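## Task

Make the calendar read 26 on its front face (the face with the month name, turned toward the robot), with each digit the right way up. Both cubes must end resting flat inside the tray, the robot must have released them and pulled away, and the robot must not topple over or finish leaning. If the cubes only stay correct because the robot is holding them, the goal is not met.

## Robot and tools

ROBOT. A wheeled cart with no sideways motion, a pan/tilt head carrying head_camera, and two small arms, left_arm and right_arm, each with a wrist camera (left_wrist_camera, right_wrist_camera) and a two-jaw gripper (one fixed jaw, one swinging jaw). The cart footprint is 0.53 m wide and spans x = -0.35 to 0.07 m. Arm pan axes are vertical at x = -0.060, y = +0.155 (left) and -0.155 m (right); the shoulder sits 0.03 m outward from its pan axis at 0.89 m height. Segment lengths: upper arm 0.116, forearm 0.135, hand 0.162 m. A fixed-jaw tip reaches roughly 0.44 m horizontally from its pan axis and cannot go below about 0.55 m above the floor.

FRAMES. Base frame: origin on the floor halfway between the drive wheels, x forward, y left, z up. The state reports left_hand and right_hand in this frame; each is the fixed-jaw tip, so a held object lies on the swinging-jaw side of it. Hand axes: z runs out along the fingers, y points from swinging jaw to fixed jaw. Odometry (base_odometry) is the base frame as it was at scene start, built from wheel rotation only, so slip looks like travel; heading is positive leftward, wrapped to -3.142..3.142.

execute_actions. Arguments: actions (a list with zero or one action) and optional cameras (list from head_camera, left_wrist_camera, right_wrist_camera, all; omitted/null/["all"] gives every camera, [] gives none). An action may hold base, joints, or both; they start together. base takes exactly one key: translate_m, a relative drive in metres along +x (forward positive, -1.4 to 1.4), or rotate_rad, a relative turn in radians (counter-clockwise/left positive, -3.2 to 3.2). Base moves count from the pose in the latest reported state. joints is one flat dictionary covering both arms and the head, keyed by joint name, each value an absolute target angle in radians: head_pan_rad -3.2..3.2 (0 ahead, + left); head_tilt_rad -0.76..1.45 (0 level, + down); per arm (prefix left_arm_ or right_arm_): shoulder_pan_rad -1.919..1.919, shoulder_lift_rad -1.745..1.745, elbow_flex_rad -1.69..1.58, wrist_flex_rad -1.658..1.658, wrist_roll_rad -2.743..2.841, gripper_rad 0..1.919. Joints you leave out keep chasing their previous target. Unknown keys or out-of-range values reject the whole call. One action runs at most 15 s. Speed caps: base 0.20 m/s and 0.8 rad/s turning, arm joints 1.3-2.0 rad/s, head 1.5, jaw 2.0.

JOINT MEANING. Pan: at 0 the left arm points left and the right arm right; positive turns clockwise from above; straight ahead is +1.571 (left) and -1.571 (right). Bend: all of shoulder_lift, elbow_flex, wrist_flex at 0 gives an upper arm tilted 0.24 rad out from vertical with forearm and fingers horizontal; positive bends downward; the three summed give how far the fingers point below horizontal (1.571 = pointing down, which needs the forearm no more than 0.08 rad above horizontal). Roll: -1.522 closes the jaws across the arm plane with the fixed jaw on the left looking outward; 1.619 puts it on the right; 0.049 closes within the plane, fixed jaw below (level fingers) or toward the pan axis (fingers down). Gripper tip gap: 0 -> 0.003 m, 0.3 -> 0.026, 0.6 -> 0.049, 1 -> 0.076, 1.919 -> 0.106. With fixed jaw on the right the hand body hangs about 0.08 m below level fingers, so keep it on the left when working over furniture. Stowed pose: shoulder_pan -1.75 (left) / 1.75 (right), shoulder_lift 0.05, elbow_flex 1.35, wrist_flex -1.55, wrist_roll -1.52. Stow in two steps (wrists first, then the rest), and when leaving stow don't move wrists first.

RESULTS. Each state gives joint_positions, left_hand, right_hand, base_odometry, base_status and joint_status, on_its_own (things not commanded by this call), Motor temperatures (one block per arm, joints in joint_positions order), and a pictures line listing the images' cameras in order, plus updated calibration for cameras that changed. Status words: done (reached; for the base, wheels turned the full amount even if slipping), off_target (resting away from target, maybe still pushing: load sag, obstruction, or tripped motor), time_out (target dropped, holding in place), not_followed (a self-collision check withheld that arm's targets; a result line says "joint command not followed" with a cause; grippers still move; withheld targets may retry on later actions), limit_stop_at_motor_heat (after a heat fault; resend). A stop in one call skips that reply's later motion calls in the scene. A holding gripper reads off_target; done means empty or barely gripping. Gripping harder means a target below the contact angle, most at 0.2 rad below; lower risks tripping the jaw.

OTHER TOOLS. wait(seconds 0-10) lets the simulation run with current commands and returns state and images. zoom_image(camera, region [x0,y0,x1,y1] in pixels, top-left origin, at most 504x504) magnifies the latest full image of that camera. read_manual(section "licences") only returns licence text. finished_scene(scene 1 or 2) ends that scene permanently, reports success, and gives the next scene's goal.

CAMERAS. All images are 644x476. T_world_to_cam maps base-frame points into the camera frame (OpenCV). Calibration is only approximate, and wrist-camera poses also inherit joint-reading errors.

CAUTIONS. The sim keeps running while you think; the robot holds the last command. Sagging joints settle below target; offset the next target by the observed sag, and expect hand positions to be a few cm off. A joint stuck more than about 0.30 rad from target for about 2 s trips to 20% torque (a loaded arm may drop); to reset, once it stops moving, command 0.2 rad from its reading on the side away from the failed target (or 0.04 rad past the range end, or the end itself for a jaw); to stop a blocked joint pushing, set target = reading. Payload about 0.4 kg per hand at full reach, 0.7 kg near the pan axis. Loads heat motors: MOTOR HOT from 55 °C, OVER-TEMPERATURE FAULT at 70 °C. Never let the arms or hands strike or press each other. Pulling on things, especially in front, can tip the robot; turning or reversing right beside a desk can catch the cart and topple it; a stowed-arm turn needs 0.44 m clear radius. Avoid dropping, slamming or shoving objects; loose items may get nudged occasionally.

Each tool is called in YAML: its name, and indented under it one key for each argument.

## Session

execute_actions:
  actions:
    - {"joints":{"head_tilt_rad":0.6}}

Scene clock: 1.20 s.
Motor temperatures (°C, as the motors report them): left_arm=[29 25 28 27 25] | right_arm=[28 25 27 27 28]
base_odometry: x=+0.000 y=+0.000 heading=+0.000 (m, m, rad; odometry frame)
base_status: not commanded
joint_positions: head_pan_rad=+0.025 head_tilt_rad=+0.594 left_arm_shoulder_pan_rad=-1.758 left_arm_shoulder_lift_rad=+0.049 left_arm_elbow_flex_rad=+1.310 left_arm_wrist_flex_rad=-1.594 left_arm_wrist_roll_rad=-1.545 left_arm_gripper_rad=+1.920 right_arm_shoulder_pan_rad=+1.784 right_arm_shoulder_lift_rad=+0.057 right_arm_elbow_flex_rad=+1.297 right_arm_wrist_flex_rad=-1.505 right_arm_wrist_roll_rad=-1.495 right_arm_gripper_rad=+1.920
joint_status: all done
left_hand: x=-0.3075 y=+0.1001 z=+0.9115 quat_wxyz=(-0.082, -0.618, -0.051, +0.781) (m; base frame)
right_hand: x=-0.3134 y=-0.1081 z=+0.8980 quat_wxyz=(-0.091, +0.649, -0.061, -0.753) (m; base frame)
pictures: head_camera, left_wrist_camera, right_wrist_camera
camera_calibration (this result's frames):
head_camera: T_world_to_cam=[[0.0397027, -0.998951, -0.0228069, 0.0232634], [-0.553623, -0.00299075, -0.832762, 0.975118], [0.83182, 0.0456893, -0.553162, 0.667583], [0, 0, 0, 1]] pos_world=[-0.0163841, -0.00434601, 1.18185]
Images, in order (width x height): head_camera 644x476, left_wrist_camera 644x476, right_wrist_camera 644x476.

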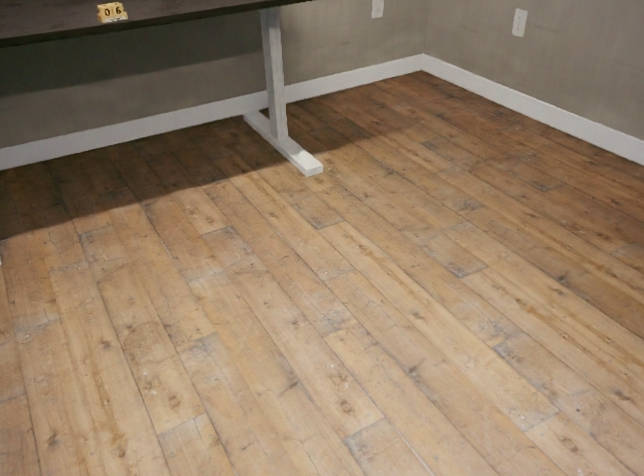

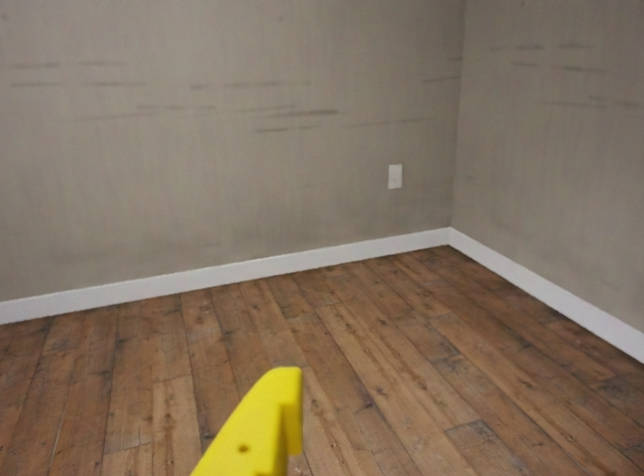

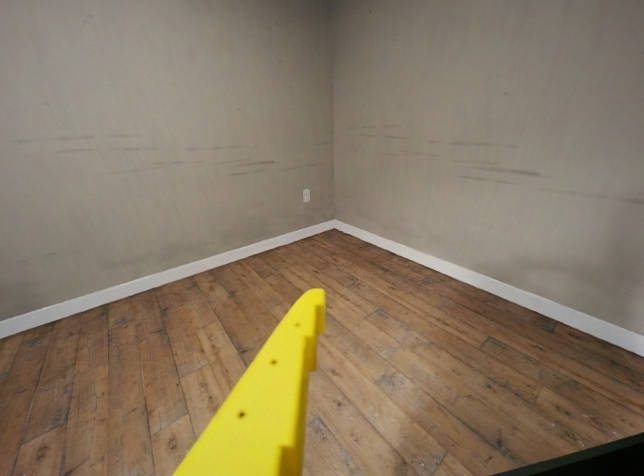

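execute_actions:
  actions:
    - {"base":{"rotate_rad":0.33},"joints":{"left_arm_shoulder_pan_rad":1.2,"right_arm_shoulder_pan_rad":-1.57,"left_arm_shoulder_lift_rad":-0.6,"right_arm_shoulder_lift_rad":-0.6,"left_arm_elbow_flex_rad":0.6,"right_arm_elbow_flex_rad":0.6}}
  cameras: []

execute_actions:
  actions:
    - {"base":{"translate_m":1.1},"joints":{"left_arm_wrist_flex_rad":0.5,"right_arm_wrist_flex_rad":0.5,"head_tilt_rad":0.5}}
  cameras: []

execute_actions:
  actions:
    - {"base":{"rotate_rad":0.22}}
  cameras: ["head_camera"]

Scene clock: 16.33 s.
Motor temperatures (°C, as the motors report them): left_arm=[29 25 28 27 25] | right_arm=[28 25 27 27 28]
base_odometry: x=-0.001 y=+0.000 heading=+0.328 (m, m, rad; odometry frame)
base_status: done
joint_positions: head_pan_rad=+0.025 head_tilt_rad=+0.594 left_arm_shoulder_pan_rad=+1.188 left_arm_shoulder_lift_rad=-0.578 left_arm_elbow_flex_rad=+0.629 left_arm_wrist_flex_rad=-1.594 left_arm_wrist_roll_rad=-1.545 left_arm_gripper_rad=+1.920 right_arm_shoulder_pan_rad=-1.559 right_arm_shoulder_lift_rad=-0.575 right_arm_elbow_flex_rad=+0.639 right_arm_wrist_flex_rad=-1.505 right_arm_wrist_roll_rad=-1.495 right_arm_gripper_rad=+1.920
joint_status: all done
left_hand: x=+0.0595 y=+0.2114 z=+1.1624 quat_wxyz=(+0.979, -0.003, +0.014, +0.201) (m; base frame)
right_hand: x=+0.0888 y=-0.1491 z=+1.1594 quat_wxyz=(+0.998, +0.000, +0.065, -0.019) (m; base frame)
pictures: none
No camera images: the call's "cameras" was empty. Leave "cameras" out to get every camera's image.

Scene clock: 22.67 s.
Motor temperatures (°C, as the motors report them): left_arm=[29 25 28 27 25] | right_arm=[28 25 27 27 28]
base_odometry: x=+1.041 y=+0.354 heading=+0.325 (m, m, rad; odometry frame)
base_status: done
joint_positions: head_pan_rad=+0.025 head_tilt_rad=+0.514 left_arm_shoulder_pan_rad=+1.190 left_arm_shoulder_lift_rad=-0.581 left_arm_elbow_flex_rad=+0.629 left_arm_wrist_flex_rad=+0.499 left_arm_wrist_roll_rad=-1.545 left_arm_gripper_rad=+1.920 right_arm_shoulder_pan_rad=-1.559 right_arm_shoulder_lift_rad=-0.579 right_arm_elbow_flex_rad=+0.639 right_arm_wrist_flex_rad=+0.497 right_arm_wrist_roll_rad=-1.495 right_arm_gripper_rad=+1.920
joint_status: all done
left_hand: x=+0.1823 y=+0.2604 z=+0.9187 quat_wxyz=(+0.480, -0.155, +0.858, +0.098) (m; base frame)
right_hand: x=+0.2033 y=-0.1504 z=+0.9153 quat_wxyz=(+0.485, -0.007, +0.874, -0.009) (m; base frame)
pictures: none
No camera images: the call's "cameras" was empty. Leave "cameras" out to get every camera's image.

Scene clock: 23.63 s.
Motor temperatures (°C, as the motors report them): left_arm=[29 25 28 27 25] | right_arm=[28 25 27 27 28]
base_odometry: x=+1.041 y=+0.354 heading=+0.544 (m, m, rad; odometry frame)
base_status: done
joint_positions: head_pan_rad=+0.025 head_tilt_rad=+0.514 left_arm_shoulder_pan_rad=+1.190 left_arm_shoulder_lift_rad=-0.581 left_arm_elbow_flex_rad=+0.629 left_arm_wrist_flex_rad=+0.499 left_arm_wrist_roll_rad=-1.545 left_arm_gripper_rad=+1.920 right_arm_shoulder_pan_rad=-1.559 right_arm_shoulder_lift_rad=-0.579 right_arm_elbow_flex_rad=+0.639 right_arm_wrist_flex_rad=+0.497 right_arm_wrist_roll_rad=-1.495 right_arm_gripper_rad=+1.920
joint_status: not commanded
left_hand: x=+0.1823 y=+0.2604 z=+0.9187 quat_wxyz=(+0.480, -0.155, +0.858, +0.098) (m; base frame)
right_hand: x=+0.2033 y=-0.1504 z=+0.9153 quat_wxyz=(+0.485, -0.007, +0.874, -0.009) (m; base frame)
pictures: head_camera
camera_calibration (this result's frames):
head_camera: T_world_to_cam=[[0.0414855, -0.998907, -0.0215419, 0.0218912], [-0.484995, -0.00128292, -0.874516, 1.0264], [0.873533, 0.0467274, -0.484518, 0.590534], [0, 0, 0, 1]] pos_world=[-0.018959, -0.00441009, 1.1842]
Images, in order (width x height): head_camera 644x476.

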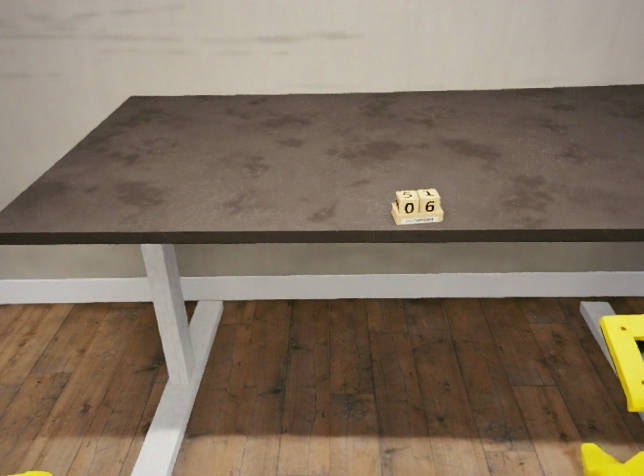

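execute_actions:
  actions:
    - {"base":{"translate_m":0.55},"joints":{"head_tilt_rad":0.9,"right_arm_shoulder_pan_rad":-1.0,"left_arm_shoulder_pan_rad":1.9,"left_arm_wrist_flex_rad":0.2}}

Scene clock: 32.17 s.
Motor temperatures (°C, as the motors report them): left_arm=[29 25 28 27 25] | right_arm=[28 25 27 27 28]
base_odometry: x=+1.511 y=+0.640 heading=+0.544 (m, m, rad; odometry frame)
base_status: done
joint_positions: head_pan_rad=+0.025 head_tilt_rad=+0.895 left_arm_shoulder_pan_rad=+1.889 left_arm_shoulder_lift_rad=-0.581 left_arm_elbow_flex_rad=+0.629 left_arm_wrist_flex_rad=+0.213 left_arm_wrist_roll_rad=-1.545 left_arm_gripper_rad=+1.920 right_arm_shoulder_pan_rad=-1.011 right_arm_shoulder_lift_rad=-0.579 right_arm_elbow_flex_rad=+0.639 right_arm_wrist_flex_rad=+0.497 right_arm_wrist_roll_rad=-1.495 right_arm_gripper_rad=+1.920
joint_status: all done
left_hand: x=+0.2103 y=+0.0740 z=+0.9607 quat_wxyz=(+0.602, +0.135, +0.782, -0.090) (m; base frame)
right_hand: x=+0.1672 y=-0.2882 z=+0.9153 quat_wxyz=(+0.465, +0.230, +0.843, -0.140) (m; base frame)
pictures: head_camera, left_wrist_camera, right_wrist_camera
camera_calibration (this result's frames):
head_camera: T_world_to_cam=[[0.0322791, -0.999136, -0.02618, 0.026797], [-0.775493, -0.00851214, -0.631299, 0.732807], [0.63053, 0.0406802, -0.775098, 0.913571], [0, 0, 0, 1]] pos_world=[-0.00861275, -0.00415262, 1.17143]
left_wrist_camera: T_world_to_cam=[[-0.302774, -0.952009, -0.0448104, 0.171068], [-0.694455, 0.252575, -0.67375, 0.798738], [0.652733, -0.172875, -0.7376, 0.65268], [0, 0, 0, 1]] pos_world=[0.180456, 0.0739489, 1.02723]
right_wrist_camera: T_world_to_cam=[[-0.506249, -0.862188, -0.0185529, -0.149364], [-0.775184, 0.464379, -0.428301, 0.674764], [0.377892, -0.202445, -0.903446, 0.774686], [0, 0, 0, 1]] pos_world=[0.154703, -0.285295, 0.986118]
Images, in order (width x height): head_camera 644x476, left_wrist_camera 644x476, right_wrist_camera 644x476.

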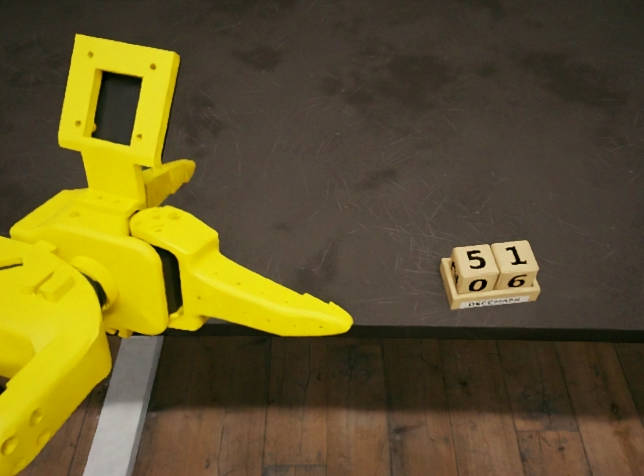

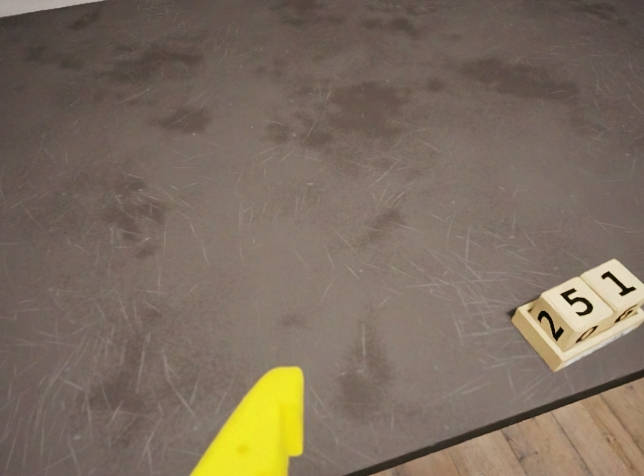

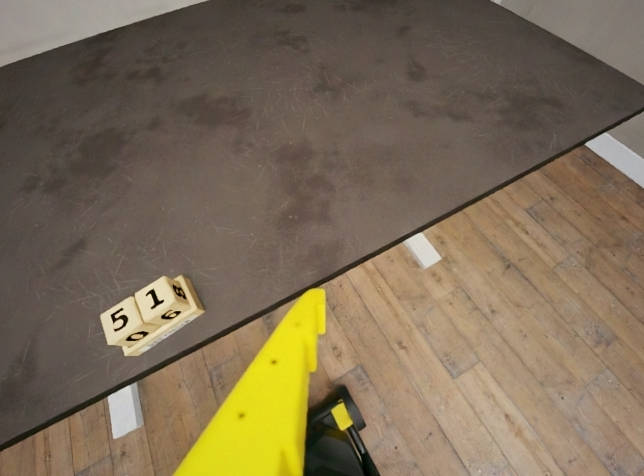

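zoom_image:
  camera: "left_wrist_camera"
  region: [484,240,644,380]

Region (484, 240, 644, 380) of left_wrist_camera's 644x476 image, scaled by 3.150; it fills the top 441 rows of this view, and the rest is white.

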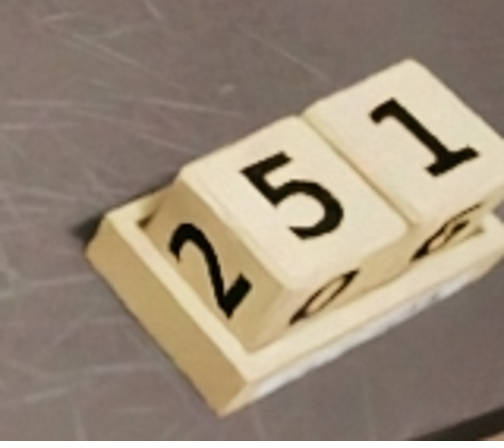

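execute_actions:
  actions:
    - {"base":{"translate_m":0.14},"joints":{"head_tilt_rad":1.15,"head_pan_rad":-0.5,"left_arm_shoulder_pan_rad":1.0,"right_arm_shoulder_pan_rad":-1.78,"right_arm_shoulder_lift_rad":0.0,"right_arm_elbow_flex_rad":0.15,"right_arm_wrist_flex_rad":1.36,"right_arm_wrist_roll_rad":0.05,"right_arm_gripper_rad":0.7}}
  cameras: ["head_camera","right_wrist_camera"]

Scene clock: 50.83 s.
Motor temperatures (°C, as the motors report them): left_arm=[29 25 28 27 25] | right_arm=[28 25 27 27 28]
base_odometry: x=+1.631 y=+0.712 heading=+0.544 (m, m, rad; odometry frame)
base_status: done
joint_positions: head_pan_rad=-0.490 head_tilt_rad=+1.145 left_arm_shoulder_pan_rad=+1.010 left_arm_shoulder_lift_rad=-0.581 left_arm_elbow_flex_rad=+0.629 left_arm_wrist_flex_rad=+0.213 left_arm_wrist_roll_rad=-1.545 left_arm_gripper_rad=+1.920 right_arm_shoulder_pan_rad=-1.769 right_arm_shoulder_lift_rad=+0.007 right_arm_elbow_flex_rad=+0.188 right_arm_wrist_flex_rad=+1.353 right_arm_wrist_roll_rad=+0.039 right_arm_gripper_rad=+0.709
joint_status: all done
left_hand: x=+0.1748 y=+0.3115 z=+0.9607 quat_wxyz=(+0.583, -0.211, +0.765, +0.175) (m; base frame)
right_hand: x=+0.1247 y=-0.1182 z=+0.8246 quat_wxyz=(+0.009, -0.770, +0.637, -0.007) (m; base frame)
pictures: head_camera, right_wrist_camera
camera_calibration (this result's frames):
head_camera: T_world_to_cam=[[-0.46987, -0.882317, -0.0272003, 0.00437031], [-0.795745, 0.436702, -0.419621, 0.488214], [0.382117, -0.175523, -0.907292, 1.05405], [0, 0, 0, 1]] pos_world=[-0.0122239, -0.0243383, 1.16132]
right_wrist_camera: T_world_to_cam=[[0.987027, 0.160143, -0.0115203, -0.0971472], [0.14095, -0.829905, 0.539806, -0.541541], [0.0768851, -0.534426, -0.841711, 0.690571], [0, 0, 0, 1]] pos_world=[0.119123, -0.064811, 0.872469]
Images, in order (width x height): head_camera 644x476, right_wrist_camera 644x476.

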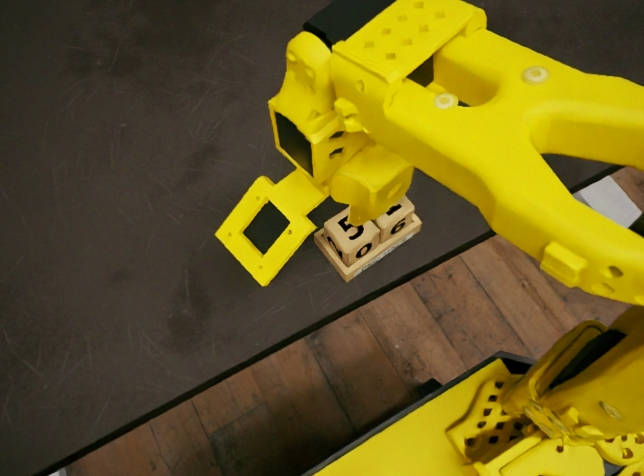

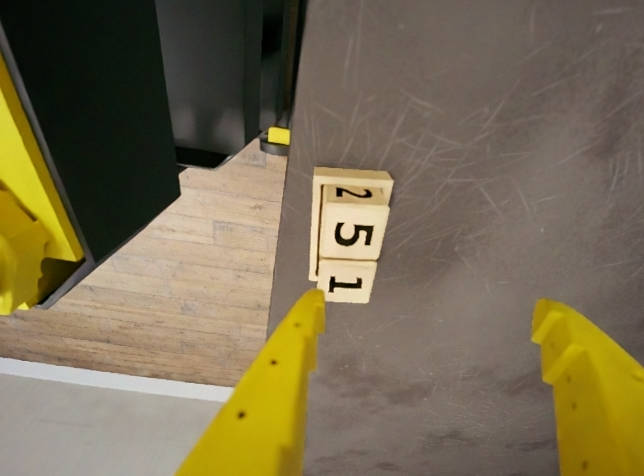

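execute_actions:
  actions:
    - {"joints":{"right_arm_shoulder_pan_rad":-1.72,"right_arm_shoulder_lift_rad":0.04,"right_arm_elbow_flex_rad":0.37,"right_arm_wrist_flex_rad":1.14}}
  cameras: ["head_camera","right_wrist_camera"]

Scene clock: 60.17 s.
Motor temperatures (°C, as the motors report them): left_arm=[29 25 28 27 25] | right_arm=[28 25 27 27 28]
base_odometry: x=+1.631 y=+0.712 heading=+0.544 (m, m, rad; odometry frame)
base_status: not commanded
joint_positions: head_pan_rad=-0.490 head_tilt_rad=+1.145 left_arm_shoulder_pan_rad=+1.010 left_arm_shoulder_lift_rad=-0.581 left_arm_elbow_flex_rad=+0.629 left_arm_wrist_flex_rad=+0.213 left_arm_wrist_roll_rad=-1.545 left_arm_gripper_rad=+1.920 right_arm_shoulder_pan_rad=-1.731 right_arm_shoulder_lift_rad=+0.046 right_arm_elbow_flex_rad=+0.371 right_arm_wrist_flex_rad=+1.149 right_arm_wrist_roll_rad=+0.039 right_arm_gripper_rad=+0.709
joint_status: all done
left_hand: x=+0.1748 y=+0.3115 z=+0.9607 quat_wxyz=(+0.583, -0.211, +0.765, +0.175) (m; base frame)
right_hand: x=+0.1197 y=-0.1263 z=+0.7948 quat_wxyz=(+0.002, -0.758, +0.652, -0.002) (m; base frame)
pictures: head_camera, right_wrist_camera
camera_calibration (this result's frames):
head_camera: T_world_to_cam=[[-0.469869, -0.882317, -0.0272003, 0.00437031], [-0.795745, 0.436702, -0.419621, 0.488214], [0.382117, -0.175523, -0.907292, 1.05405], [0, 0, 0, 1]] pos_world=[-0.0122239, -0.0243383, 1.16132]
right_wrist_camera: T_world_to_cam=[[0.992109, 0.122128, -0.0283787, -0.083336], [0.118024, -0.833248, 0.540156, -0.529446], [0.0423218, -0.539242, -0.841087, 0.664571], [0, 0, 0, 1]] pos_world=[0.11704, -0.0726174, 0.842581]
Images, in order (width x height): head_camera 644x476, right_wrist_camera 644x476.

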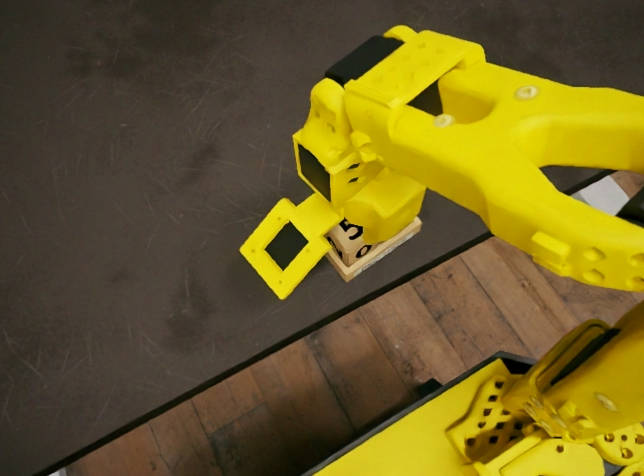

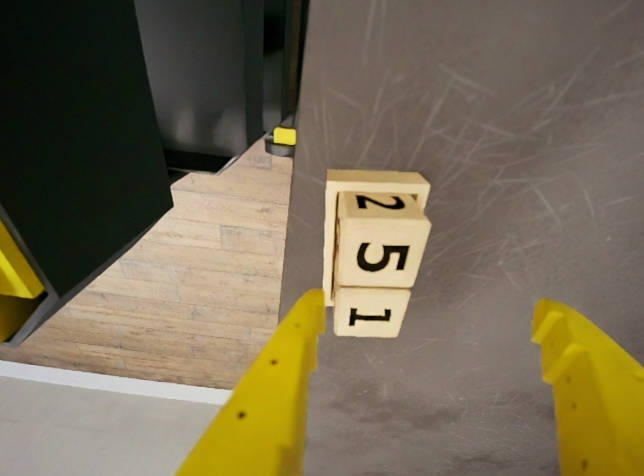

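execute_actions:
  actions:
    - {"joints":{"right_arm_shoulder_lift_rad":0.17,"right_arm_elbow_flex_rad":0.55,"right_arm_wrist_flex_rad":0.84}}
  cameras: ["head_camera","right_wrist_camera"]

Scene clock: 65.63 s.
Motor temperatures (°C, as the motors report them): left_arm=[29 25 28 27 25] | right_arm=[28 25 27 27 28]
base_odometry: x=+1.631 y=+0.712 heading=+0.544 (m, m, rad; odometry frame)
base_status: not commanded
joint_positions: head_pan_rad=-0.490 head_tilt_rad=+1.145 left_arm_shoulder_pan_rad=+1.010 left_arm_shoulder_lift_rad=-0.581 left_arm_elbow_flex_rad=+0.629 left_arm_wrist_flex_rad=+0.213 left_arm_wrist_roll_rad=-1.545 left_arm_gripper_rad=+1.920 right_arm_shoulder_pan_rad=-1.731 right_arm_shoulder_lift_rad=+0.176 right_arm_elbow_flex_rad=+0.550 right_arm_wrist_flex_rad=+0.847 right_arm_wrist_roll_rad=+0.039 right_arm_gripper_rad=+0.709
joint_status: all done
left_hand: x=+0.1748 y=+0.3115 z=+0.9607 quat_wxyz=(+0.583, -0.211, +0.765, +0.175) (m; base frame)
right_hand: x=+0.1116 y=-0.1276 z=+0.7537 quat_wxyz=(-0.001, -0.758, +0.652, +0.001) (m; base frame)
pictures: head_camera, right_wrist_camera
camera_calibration (this result's frames):
head_camera: T_world_to_cam=[[-0.469872, -0.882315, -0.0272003, 0.00437019], [-0.795743, 0.436705, -0.419621, 0.488214], [0.382117, -0.175524, -0.907292, 1.05405], [0, 0, 0, 1]] pos_world=[-0.012224, -0.0243384, 1.16132]
right_wrist_camera: T_world_to_cam=[[0.991865, 0.122089, -0.0360393, -0.0704948], [0.122114, -0.832588, 0.540264, -0.507842], [0.0359545, -0.540269, -0.840724, 0.629961], [0, 0, 0, 1]] pos_world=[0.109286, -0.0738681, 0.801451]
Images, in order (width x height): head_camera 644x476, right_wrist_camera 644x476.

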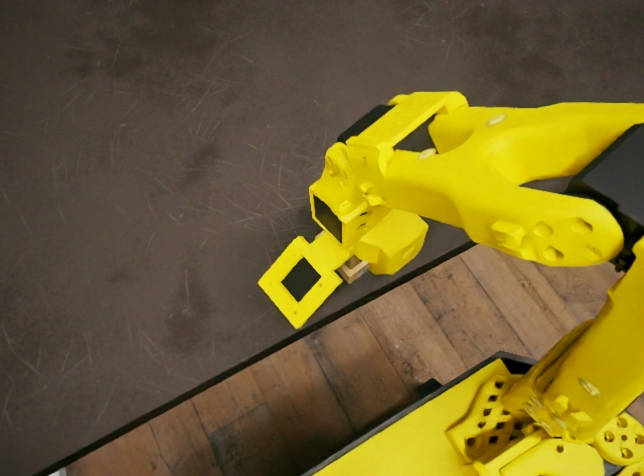

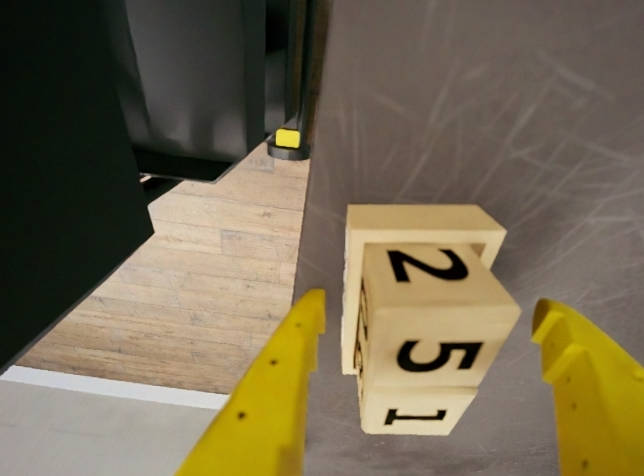

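execute_actions:
  actions:
    - {"joints":{"right_arm_shoulder_pan_rad":-1.69,"right_arm_shoulder_lift_rad":0.27,"right_arm_elbow_flex_rad":0.41}}
  cameras: ["right_wrist_camera"]

execute_actions:
  actions:
    - {"joints":{"right_arm_gripper_rad":0.25}}
  cameras: ["right_wrist_camera"]

Scene clock: 73.53 s.
Motor temperatures (°C, as the motors report them): left_arm=[29 25 28 27 25] | right_arm=[28 25 27 27 28]
base_odometry: x=+1.631 y=+0.712 heading=+0.544 (m, m, rad; odometry frame)
base_status: not commanded
joint_positions: head_pan_rad=-0.490 head_tilt_rad=+1.145 left_arm_shoulder_pan_rad=+1.010 left_arm_shoulder_lift_rad=-0.581 left_arm_elbow_flex_rad=+0.629 left_arm_wrist_flex_rad=+0.213 left_arm_wrist_roll_rad=-1.545 left_arm_gripper_rad=+1.920 right_arm_shoulder_pan_rad=-1.703 right_arm_shoulder_lift_rad=+0.277 right_arm_elbow_flex_rad=+0.443 right_arm_wrist_flex_rad=+0.847 right_arm_wrist_roll_rad=+0.039 right_arm_gripper_rad=+0.709
joint_status: all done
left_hand: x=+0.1748 y=+0.3115 z=+0.9607 quat_wxyz=(+0.583, -0.211, +0.765, +0.175) (m; base frame)
right_hand: x=+0.1242 y=-0.1308 z=+0.7490 quat_wxyz=(+0.002, -0.749, +0.663, -0.001) (m; base frame)
pictures: right_wrist_camera
camera_calibration (this result's frames):
right_wrist_camera: T_world_to_cam=[[0.995058, 0.0946857, -0.029911, -0.0913044], [0.0957956, -0.83608, 0.54018, -0.506585], [0.0261393, -0.540375, -0.841018, 0.625247], [0, 0, 0, 1]] pos_world=[0.123038, -0.0770319, 0.79676]
Images, in order (width x height): right_wrist_camera 644x476.

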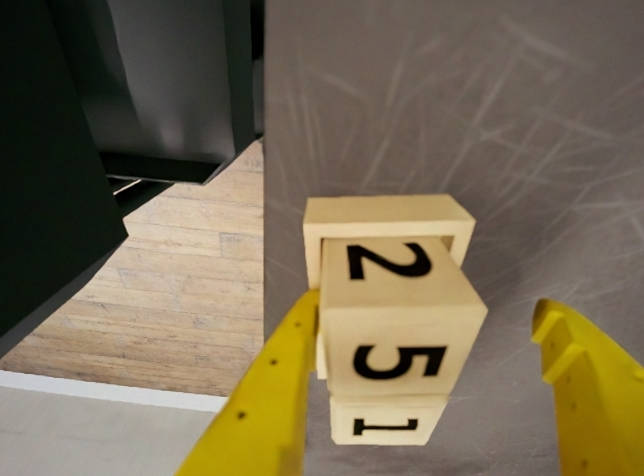

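Scene clock: 74.30 s.
Motor temperatures (°C, as the motors report them): left_arm=[29 25 28 27 25] | right_arm=[28 25 27 27 28]
base_odometry: x=+1.631 y=+0.712 heading=+0.544 (m, m, rad; odometry frame)
base_status: not commanded
joint_positions: head_pan_rad=-0.490 head_tilt_rad=+1.145 left_arm_shoulder_pan_rad=+1.010 left_arm_shoulder_lift_rad=-0.581 left_arm_elbow_flex_rad=+0.629 left_arm_wrist_flex_rad=+0.213 left_arm_wrist_roll_rad=-1.545 left_arm_gripper_rad=+1.920 right_arm_shoulder_pan_rad=-1.703 right_arm_shoulder_lift_rad=+0.277 right_arm_elbow_flex_rad=+0.443 right_arm_wrist_flex_rad=+0.847 right_arm_wrist_roll_rad=+0.039 right_arm_gripper_rad=+0.390
joint_status: right_arm_gripper_rad off_target (ended at +0.390, target +0.250)
left_hand: x=+0.1748 y=+0.3115 z=+0.9607 quat_wxyz=(+0.583, -0.211, +0.765, +0.175) (m; base frame)
right_hand: x=+0.1242 y=-0.1308 z=+0.7490 quat_wxyz=(+0.002, -0.749, +0.663, -0.001) (m; base frame)
pictures: right_wrist_camera
camera_calibration (this result's frames):
right_wrist_camera: T_world_to_cam=[[0.995058, 0.0946857, -0.029911, -0.0913044], [0.0957956, -0.83608, 0.54018, -0.506585], [0.0261393, -0.540375, -0.841018, 0.625247], [0, 0, 0, 1]] pos_world=[0.123038, -0.0770319, 0.79676]
Images, in order (width x height): right_wrist_camera 644x476.

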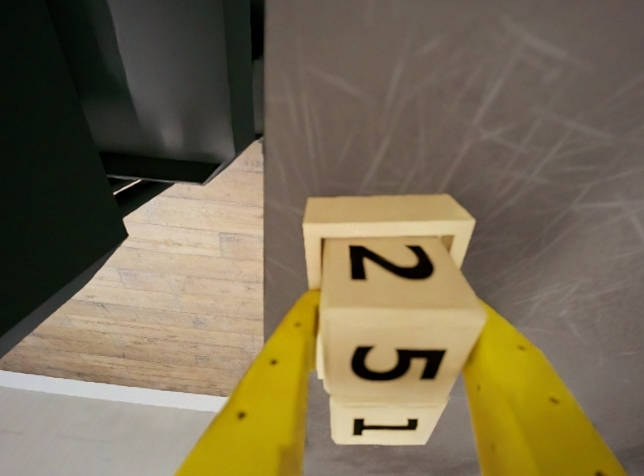

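execute_actions:
  actions:
    - {"joints":{"right_arm_shoulder_lift_rad":0.05,"right_arm_elbow_flex_rad":0.19,"right_arm_wrist_flex_rad":1.28}}
  cameras: []

execute_actions:
  actions:
    - {"joints":{"head_pan_rad":-0.8,"head_tilt_rad":1.0,"right_arm_shoulder_pan_rad":-1.1,"right_arm_shoulder_lift_rad":0.36,"right_arm_elbow_flex_rad":-0.2,"right_arm_wrist_flex_rad":1.36}}
  cameras: []

execute_actions:
  actions:
    - {"joints":{"right_arm_shoulder_lift_rad":0.54,"right_arm_elbow_flex_rad":0.0,"right_arm_wrist_flex_rad":1.01}}
  cameras: ["head_camera","right_wrist_camera"]

Scene clock: 88.50 s.
Motor temperatures (°C, as the motors report them): left_arm=[29 25 28 27 25] | right_arm=[28 25 27 27 28]
base_odometry: x=+1.631 y=+0.712 heading=+0.544 (m, m, rad; odometry frame)
base_status: not commanded
joint_positions: head_pan_rad=-0.490 head_tilt_rad=+1.145 left_arm_shoulder_pan_rad=+1.010 left_arm_shoulder_lift_rad=-0.581 left_arm_elbow_flex_rad=+0.629 left_arm_wrist_flex_rad=+0.213 left_arm_wrist_roll_rad=-1.545 left_arm_gripper_rad=+1.920 right_arm_shoulder_pan_rad=-1.703 right_arm_shoulder_lift_rad=+0.098 right_arm_elbow_flex_rad=+0.229 right_arm_wrist_flex_rad=+1.273 right_arm_wrist_roll_rad=+0.039 right_arm_gripper_rad=+0.390
joint_status: all done
left_hand: x=+0.1748 y=+0.3115 z=+0.9607 quat_wxyz=(+0.583, -0.211, +0.765, +0.175) (m; base frame)
right_hand: x=+0.1245 y=-0.1308 z=+0.8046 quat_wxyz=(-0.011, -0.749, +0.662, +0.010) (m; base frame)
pictures: none
No camera images: the call's "cameras" was empty. Leave "cameras" out to get every camera's image.

Scene clock: 89.67 s.
Motor temperatures (°C, as the motors report them): left_arm=[29 25 28 27 25] | right_arm=[28 25 27 27 28]
base_odometry: x=+1.631 y=+0.712 heading=+0.544 (m, m, rad; odometry frame)
base_status: not commanded
joint_positions: head_pan_rad=-0.790 head_tilt_rad=+1.015 left_arm_shoulder_pan_rad=+1.010 left_arm_shoulder_lift_rad=-0.581 left_arm_elbow_flex_rad=+0.629 left_arm_wrist_flex_rad=+0.213 left_arm_wrist_roll_rad=-1.545 left_arm_gripper_rad=+1.920 right_arm_shoulder_pan_rad=-1.111 right_arm_shoulder_lift_rad=+0.374 right_arm_elbow_flex_rad=-0.160 right_arm_wrist_flex_rad=+1.353 right_arm_wrist_roll_rad=+0.039 right_arm_gripper_rad=+0.390
joint_status: all done
left_hand: x=+0.1748 y=+0.3115 z=+0.9607 quat_wxyz=(+0.583, -0.211, +0.765, +0.175) (m; base frame)
right_hand: x=+0.1400 y=-0.2544 z=+0.8044 quat_wxyz=(+0.001, -0.523, +0.852, -0.002) (m; base frame)
pictures: none
No camera images: the call's "cameras" was empty. Leave "cameras" out to get every camera's image.

Scene clock: 90.70 s.
Motor temperatures (°C, as the motors report them): left_arm=[29 25 28 27 25] | right_arm=[28 25 27 27 28]
base_odometry: x=+1.631 y=+0.712 heading=+0.544 (m, m, rad; odometry frame)
base_status: not commanded
joint_positions: head_pan_rad=-0.790 head_tilt_rad=+1.015 left_arm_shoulder_pan_rad=+1.010 left_arm_shoulder_lift_rad=-0.581 left_arm_elbow_flex_rad=+0.629 left_arm_wrist_flex_rad=+0.213 left_arm_wrist_roll_rad=-1.545 left_arm_gripper_rad=+1.920 right_arm_shoulder_pan_rad=-1.111 right_arm_shoulder_lift_rad=+0.558 right_arm_elbow_flex_rad=+0.001 right_arm_wrist_flex_rad=+1.017 right_arm_wrist_roll_rad=+0.039 right_arm_gripper_rad=+0.390
joint_status: all done
left_hand: x=+0.1748 y=+0.3115 z=+0.9607 quat_wxyz=(+0.583, -0.211, +0.765, +0.175) (m; base frame)
right_hand: x=+0.1390 y=-0.2539 z=+0.7470 quat_wxyz=(-0.001, -0.523, +0.852, +0.002) (m; base frame)
pictures: head_camera, right_wrist_camera
camera_calibration (this result's frames):
head_camera: T_world_to_cam=[[-0.707126, -0.706577, -0.0268794, -0.00715007], [-0.587427, 0.608193, -0.533882, 0.629519], [0.393577, -0.361732, -0.845131, 0.983043], [0, 0, 0, 1]] pos_world=[-0.022162, -0.0323233, 1.1667]
right_wrist_camera: T_world_to_cam=[[0.878222, -0.476653, -0.0391029, -0.216365], [-0.382688, -0.749418, 0.540298, -0.521441], [-0.286839, -0.459537, -0.840565, 0.620389], [0, 0, 0, 1]] pos_world=[0.168419, -0.208816, 0.79475]
Images, in order (width x height): head_camera 644x476, right_wrist_camera 644x476.

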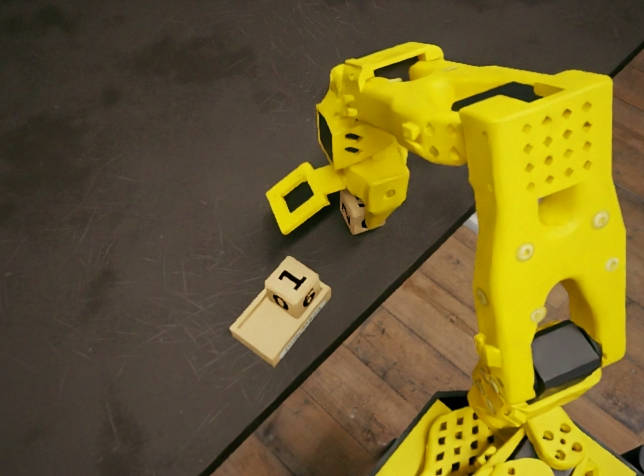

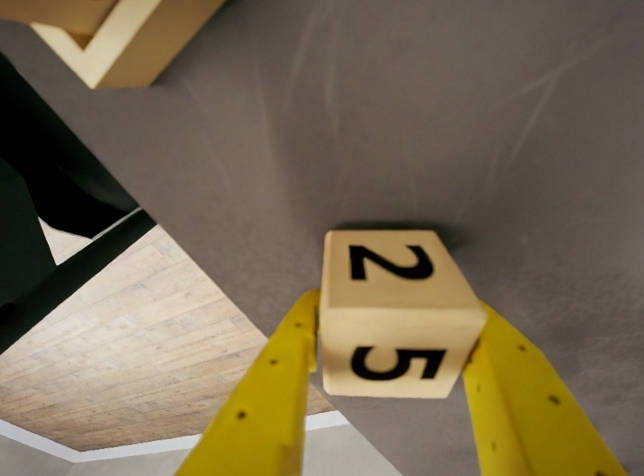

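execute_actions:
  actions:
    - {"joints":{"right_arm_shoulder_lift_rad":0.57,"right_arm_wrist_flex_rad":0.98}}
  cameras: []

execute_actions:
  actions:
    - {"joints":{"right_arm_gripper_rad":0.7}}
  cameras: ["right_wrist_camera"]

execute_actions:
  actions:
    - {"joints":{"right_arm_shoulder_lift_rad":0.33,"right_arm_elbow_flex_rad":-0.15,"right_arm_wrist_flex_rad":1.33}}
  cameras: []

execute_actions:
  actions:
    - {"joints":{"right_arm_shoulder_pan_rad":-1.18,"right_arm_wrist_roll_rad":-1.5,"right_arm_shoulder_lift_rad":0.74,"right_arm_elbow_flex_rad":-0.68,"right_arm_wrist_flex_rad":1.63}}
  cameras: ["head_camera","right_wrist_camera"]

Scene clock: 105.50 s.
Motor temperatures (°C, as the motors report them): left_arm=[29 25 28 27 25] | right_arm=[28 25 27 27 28]
base_odometry: x=+1.631 y=+0.712 heading=+0.544 (m, m, rad; odometry frame)
base_status: not commanded
joint_positions: head_pan_rad=-0.790 head_tilt_rad=+1.015 left_arm_shoulder_pan_rad=+1.010 left_arm_shoulder_lift_rad=-0.581 left_arm_elbow_flex_rad=+0.629 left_arm_wrist_flex_rad=+0.213 left_arm_wrist_roll_rad=-1.545 left_arm_gripper_rad=+1.920 right_arm_shoulder_pan_rad=-1.111 right_arm_shoulder_lift_rad=+0.586 right_arm_elbow_flex_rad=+0.001 right_arm_wrist_flex_rad=+0.988 right_arm_wrist_roll_rad=+0.039 right_arm_gripper_rad=+0.390
joint_status: all done
left_hand: x=+0.1748 y=+0.3115 z=+0.9607 quat_wxyz=(+0.583, -0.211, +0.765, +0.175) (m; base frame)
right_hand: x=+0.1394 y=-0.2541 z=+0.7415 quat_wxyz=(-0.001, -0.523, +0.852, +0.001) (m; base frame)
pictures: none
No camera images: the call's "cameras" was empty. Leave "cameras" out to get every camera's image.

Scene clock: 106.27 s.
Motor temperatures (°C, as the motors report them): left_arm=[29 25 28 27 25] | right_arm=[28 25 27 27 28]
base_odometry: x=+1.631 y=+0.712 heading=+0.544 (m, m, rad; odometry frame)
base_status: not commanded
joint_positions: head_pan_rad=-0.790 head_tilt_rad=+1.015 left_arm_shoulder_pan_rad=+1.010 left_arm_shoulder_lift_rad=-0.581 left_arm_elbow_flex_rad=+0.629 left_arm_wrist_flex_rad=+0.213 left_arm_wrist_roll_rad=-1.545 left_arm_gripper_rad=+1.920 right_arm_shoulder_pan_rad=-1.111 right_arm_shoulder_lift_rad=+0.586 right_arm_elbow_flex_rad=+0.001 right_arm_wrist_flex_rad=+0.988 right_arm_wrist_roll_rad=+0.039 right_arm_gripper_rad=+0.690
joint_status: all done
left_hand: x=+0.1748 y=+0.3115 z=+0.9607 quat_wxyz=(+0.583, -0.211, +0.765, +0.175) (m; base frame)
right_hand: x=+0.1394 y=-0.2541 z=+0.7415 quat_wxyz=(-0.001, -0.523, +0.852, +0.001) (m; base frame)
pictures: right_wrist_camera
camera_calibration (this result's frames):
right_wrist_camera: T_world_to_cam=[[0.878274, -0.476679, -0.0375711, -0.218274], [-0.383431, -0.74905, 0.540282, -0.518225], [-0.285683, -0.460109, -0.840645, 0.615503], [0, 0, 0, 1]] pos_world=[0.16884, -0.209025, 0.789206]
Images, in order (width x height): right_wrist_camera 644x476.

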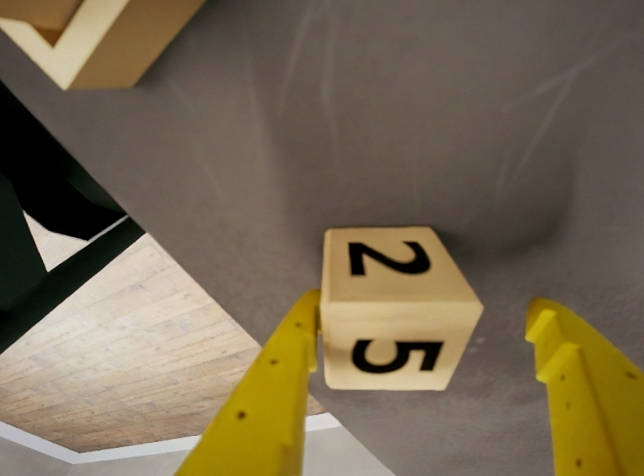

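Scene clock: 107.30 s.
Motor temperatures (°C, as the motors report them): left_arm=[29 25 28 27 25] | right_arm=[28 25 27 27 28]
base_odometry: x=+1.631 y=+0.712 heading=+0.544 (m, m, rad; odometry frame)
base_status: not commanded
joint_positions: head_pan_rad=-0.790 head_tilt_rad=+1.015 left_arm_shoulder_pan_rad=+1.010 left_arm_shoulder_lift_rad=-0.581 left_arm_elbow_flex_rad=+0.629 left_arm_wrist_flex_rad=+0.213 left_arm_wrist_roll_rad=-1.545 left_arm_gripper_rad=+1.920 right_arm_shoulder_pan_rad=-1.111 right_arm_shoulder_lift_rad=+0.382 right_arm_elbow_flex_rad=-0.114 right_arm_wrist_flex_rad=+1.324 right_arm_wrist_roll_rad=+0.039 right_arm_gripper_rad=+0.691
joint_status: all done
left_hand: x=+0.1748 y=+0.3115 z=+0.9607 quat_wxyz=(+0.583, -0.211, +0.765, +0.175) (m; base frame)
right_hand: x=+0.1358 y=-0.2523 z=+0.7970 quat_wxyz=(-0.005, -0.523, +0.852, +0.009) (m; base frame)
pictures: none
No camera images: the call's "cameras" was empty. Leave "cameras" out to get every camera's image.

Scene clock: 109.27 s.
Motor temperatures (°C, as the motors report them): left_arm=[29 25 28 27 25] | right_arm=[28 25 27 27 28]
base_odometry: x=+1.631 y=+0.712 heading=+0.544 (m, m, rad; odometry frame)
base_status: not commanded
joint_positions: head_pan_rad=-0.790 head_tilt_rad=+1.015 left_arm_shoulder_pan_rad=+1.010 left_arm_shoulder_lift_rad=-0.581 left_arm_elbow_flex_rad=+0.629 left_arm_wrist_flex_rad=+0.213 left_arm_wrist_roll_rad=-1.545 left_arm_gripper_rad=+1.920 right_arm_shoulder_pan_rad=-1.168 right_arm_shoulder_lift_rad=+0.758 right_arm_elbow_flex_rad=-0.642 right_arm_wrist_flex_rad=+1.621 right_arm_wrist_roll_rad=-1.489 right_arm_gripper_rad=+0.691
joint_status: all done
left_hand: x=+0.1748 y=+0.3115 z=+0.9607 quat_wxyz=(+0.583, -0.211, +0.765, +0.175) (m; base frame)
right_hand: x=+0.1598 y=-0.2403 z=+0.7879 quat_wxyz=(-0.081, +0.183, +0.980, +0.018) (m; base frame)
pictures: head_camera, right_wrist_camera
camera_calibration (this result's frames):
head_camera: T_world_to_cam=[[-0.70713, -0.706573, -0.0268794, -0.00715026], [-0.587422, 0.608195, -0.533886, 0.629523], [0.393577, -0.361737, -0.845129, 0.98304], [0, 0, 0, 1]] pos_world=[-0.0221622, -0.0323234, 1.1667]
right_wrist_camera: T_world_to_cam=[[-0.392179, -0.919242, -0.0344978, -0.133597], [-0.690002, 0.269162, 0.671899, -0.335157], [-0.608353, 0.287308, -0.739838, 0.81846], [0, 0, 0, 1]] pos_world=[0.21426, -0.267746, 0.826111]
Images, in order (width x height): head_camera 644x476, right_wrist_camera 644x476.

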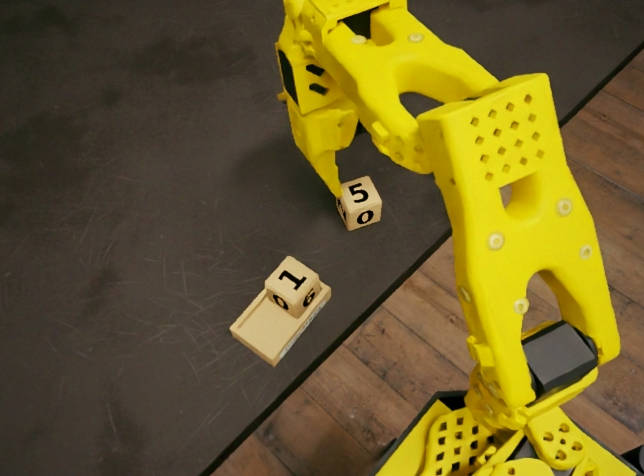

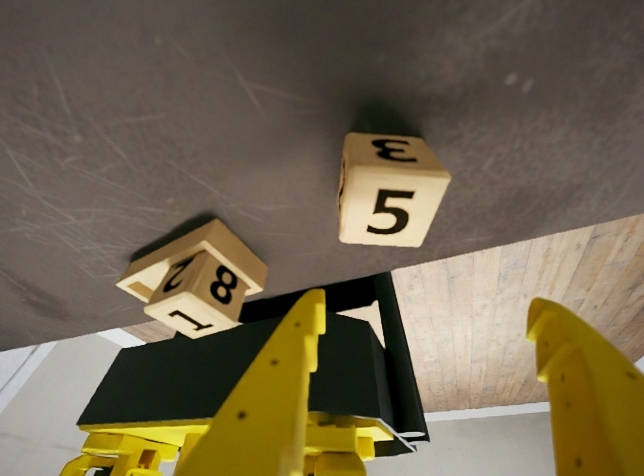

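execute_actions:
  actions:
    - {"joints":{"right_arm_shoulder_lift_rad":0.96,"right_arm_wrist_flex_rad":1.39,"right_arm_wrist_roll_rad":-1.45}}
  cameras: ["head_camera","right_wrist_camera"]

Scene clock: 117.23 s.
Motor temperatures (°C, as the motors report them): left_arm=[29 25 28 27 25] | right_arm=[28 25 27 27 28]
base_odometry: x=+1.631 y=+0.712 heading=+0.544 (m, m, rad; odometry frame)
base_status: not commanded
joint_positions: head_pan_rad=-0.790 head_tilt_rad=+1.015 left_arm_shoulder_pan_rad=+1.010 left_arm_shoulder_lift_rad=-0.581 left_arm_elbow_flex_rad=+0.629 left_arm_wrist_flex_rad=+0.213 left_arm_wrist_roll_rad=-1.545 left_arm_gripper_rad=+1.920 right_arm_shoulder_pan_rad=-1.168 right_arm_shoulder_lift_rad=+0.980 right_arm_elbow_flex_rad=-0.645 right_arm_wrist_flex_rad=+1.397 right_arm_wrist_roll_rad=-1.460 right_arm_gripper_rad=+0.691
joint_status: all done
left_hand: x=+0.1748 y=+0.3115 z=+0.9607 quat_wxyz=(+0.583, -0.211, +0.765, +0.175) (m; base frame)
right_hand: x=+0.1657 y=-0.2429 z=+0.7357 quat_wxyz=(-0.078, +0.169, +0.982, +0.019) (m; base frame)
pictures: head_camera, right_wrist_camera
camera_calibration (this result's frames):
head_camera: T_world_to_cam=[[-0.707129, -0.706573, -0.0268794, -0.00715026], [-0.587422, 0.608195, -0.533886, 0.629524], [0.393578, -0.361737, -0.845129, 0.98304], [0, 0, 0, 1]] pos_world=[-0.0221622, -0.0323234, 1.1667]
right_wrist_camera: T_world_to_cam=[[-0.365364, -0.93004, -0.0391816, -0.139034], [-0.701516, 0.247433, 0.66832, -0.296069], [-0.61187, 0.271667, -0.742841, 0.783124], [0, 0, 0, 1]] pos_world=[0.220675, -0.268798, 0.774158]
Images, in order (width x height): head_camera 644x476, right_wrist_camera 644x476.

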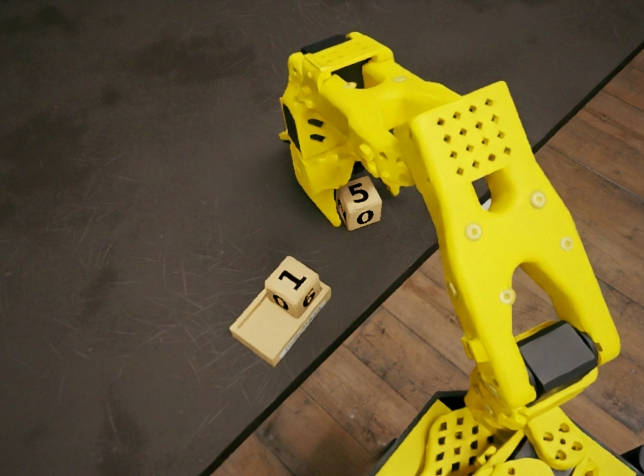

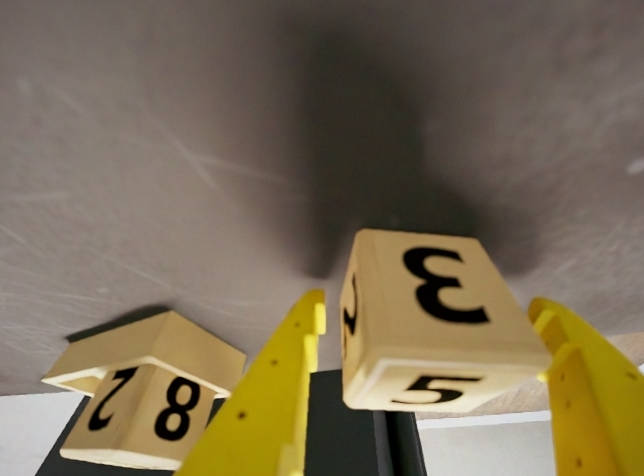

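execute_actions:
  actions:
    - {"joints":{"right_arm_shoulder_pan_rad":-1.13,"right_arm_wrist_flex_rad":1.43,"right_arm_wrist_roll_rad":-1.53,"right_arm_gripper_rad":0.22}}
  cameras: []

execute_actions:
  actions:
    - {"joints":{"right_arm_shoulder_lift_rad":0.5,"right_arm_wrist_flex_rad":0.3}}
  cameras: []

execute_actions:
  actions:
    - {"base":{"translate_m":-0.05},"joints":{"right_arm_shoulder_lift_rad":0.95,"right_arm_elbow_flex_rad":0.6,"right_arm_wrist_flex_rad":-1.4}}
  cameras: ["head_camera","right_wrist_camera"]

Scene clock: 132.67 s.
Motor temperatures (°C, as the motors report them): left_arm=[29 25 28 27 25] | right_arm=[28 25 27 27 28]
base_odometry: x=+1.631 y=+0.712 heading=+0.544 (m, m, rad; odometry frame)
base_status: not commanded
joint_positions: head_pan_rad=-0.790 head_tilt_rad=+1.015 left_arm_shoulder_pan_rad=+1.010 left_arm_shoulder_lift_rad=-0.581 left_arm_elbow_flex_rad=+0.629 left_arm_wrist_flex_rad=+0.213 left_arm_wrist_roll_rad=-1.545 left_arm_gripper_rad=+1.920 right_arm_shoulder_pan_rad=-1.143 right_arm_shoulder_lift_rad=+0.980 right_arm_elbow_flex_rad=-0.645 right_arm_wrist_flex_rad=+1.420 right_arm_wrist_roll_rad=-1.520 right_arm_gripper_rad=+0.390
joint_status: right_arm_gripper_rad off_target (ended at +0.390, target +0.220); the others done
left_hand: x=+0.1748 y=+0.3115 z=+0.9607 quat_wxyz=(+0.583, -0.211, +0.765, +0.175) (m; base frame)
right_hand: x=+0.1606 y=-0.2470 z=+0.7362 quat_wxyz=(-0.090, +0.210, +0.973, +0.020) (m; base frame)
pictures: none
No camera images: the call's "cameras" was empty. Leave "cameras" out to get every camera's image.

Scene clock: 134.20 s.
Motor temperatures (°C, as the motors report them): left_arm=[29 25 28 27 25] | right_arm=[28 25 27 27 28]
base_odometry: x=+1.631 y=+0.712 heading=+0.544 (m, m, rad; odometry frame)
base_status: not commanded
joint_positions: head_pan_rad=-0.790 head_tilt_rad=+1.015 left_arm_shoulder_pan_rad=+1.010 left_arm_shoulder_lift_rad=-0.581 left_arm_elbow_flex_rad=+0.629 left_arm_wrist_flex_rad=+0.213 left_arm_wrist_roll_rad=-1.545 left_arm_gripper_rad=+1.920 right_arm_shoulder_pan_rad=-1.143 right_arm_shoulder_lift_rad=+0.570 right_arm_elbow_flex_rad=-0.645 right_arm_wrist_flex_rad=+0.319 right_arm_wrist_roll_rad=-1.520 right_arm_gripper_rad=+0.390
joint_status: all done
left_hand: x=+0.1748 y=+0.3115 z=+0.9607 quat_wxyz=(+0.583, -0.211, +0.765, +0.175) (m; base frame)
right_hand: x=+0.3114 y=-0.3157 z=+0.9498 quat_wxyz=(+0.601, +0.166, +0.770, -0.131) (m; base frame)
pictures: none
No camera images: the call's "cameras" was empty. Leave "cameras" out to get every camera's image.

Scene clock: 136.10 s.
Motor temperatures (°C, as the motors report them): left_arm=[29 25 28 27 25] | right_arm=[28 25 27 27 28]
base_odometry: x=+1.588 y=+0.686 heading=+0.544 (m, m, rad; odometry frame)
base_status: done
joint_positions: head_pan_rad=-0.790 head_tilt_rad=+1.015 left_arm_shoulder_pan_rad=+1.010 left_arm_shoulder_lift_rad=-0.581 left_arm_elbow_flex_rad=+0.629 left_arm_wrist_flex_rad=+0.213 left_arm_wrist_roll_rad=-1.545 left_arm_gripper_rad=+1.920 right_arm_shoulder_pan_rad=-1.142 right_arm_shoulder_lift_rad=+0.965 right_arm_elbow_flex_rad=+0.596 right_arm_wrist_flex_rad=-1.382 right_arm_wrist_roll_rad=-1.520 right_arm_gripper_rad=+0.390
joint_status: all done
left_hand: x=+0.1748 y=+0.3115 z=+0.9607 quat_wxyz=(+0.583, -0.211, +0.765, +0.175) (m; base frame)
right_hand: x=+0.2191 y=-0.2742 z=+0.7715 quat_wxyz=(+0.626, +0.163, +0.750, -0.137) (m; base frame)
pictures: head_camera, right_wrist_camera
camera_calibration (this result's frames):
head_camera: T_world_to_cam=[[-0.707329, -0.706374, -0.026879, -0.00716003], [-0.587218, 0.60833, -0.533956, 0.629614], [0.393524, -0.361899, -0.845085, 0.982986], [0, 0, 0, 1]] pos_world=[-0.0221723, -0.0323295, 1.1667]
right_wrist_camera: T_world_to_cam=[[-0.389279, -0.920605, -0.0308075, -0.145899], [-0.618089, 0.285865, -0.732289, 0.798059], [0.682955, -0.266023, -0.680297, 0.371592], [0, 0, 0, 1]] pos_world=[0.182695, -0.263601, 0.832708]
Images, in order (width x height): head_camera 644x476, right_wrist_camera 644x476.

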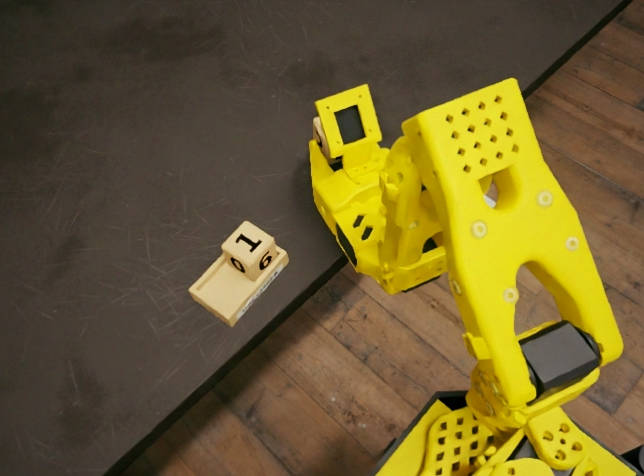

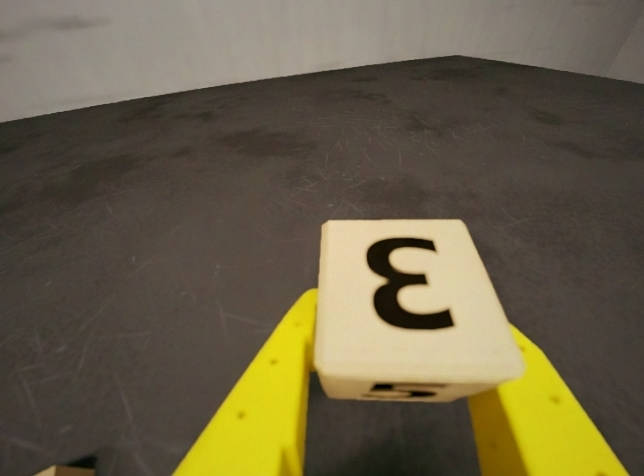

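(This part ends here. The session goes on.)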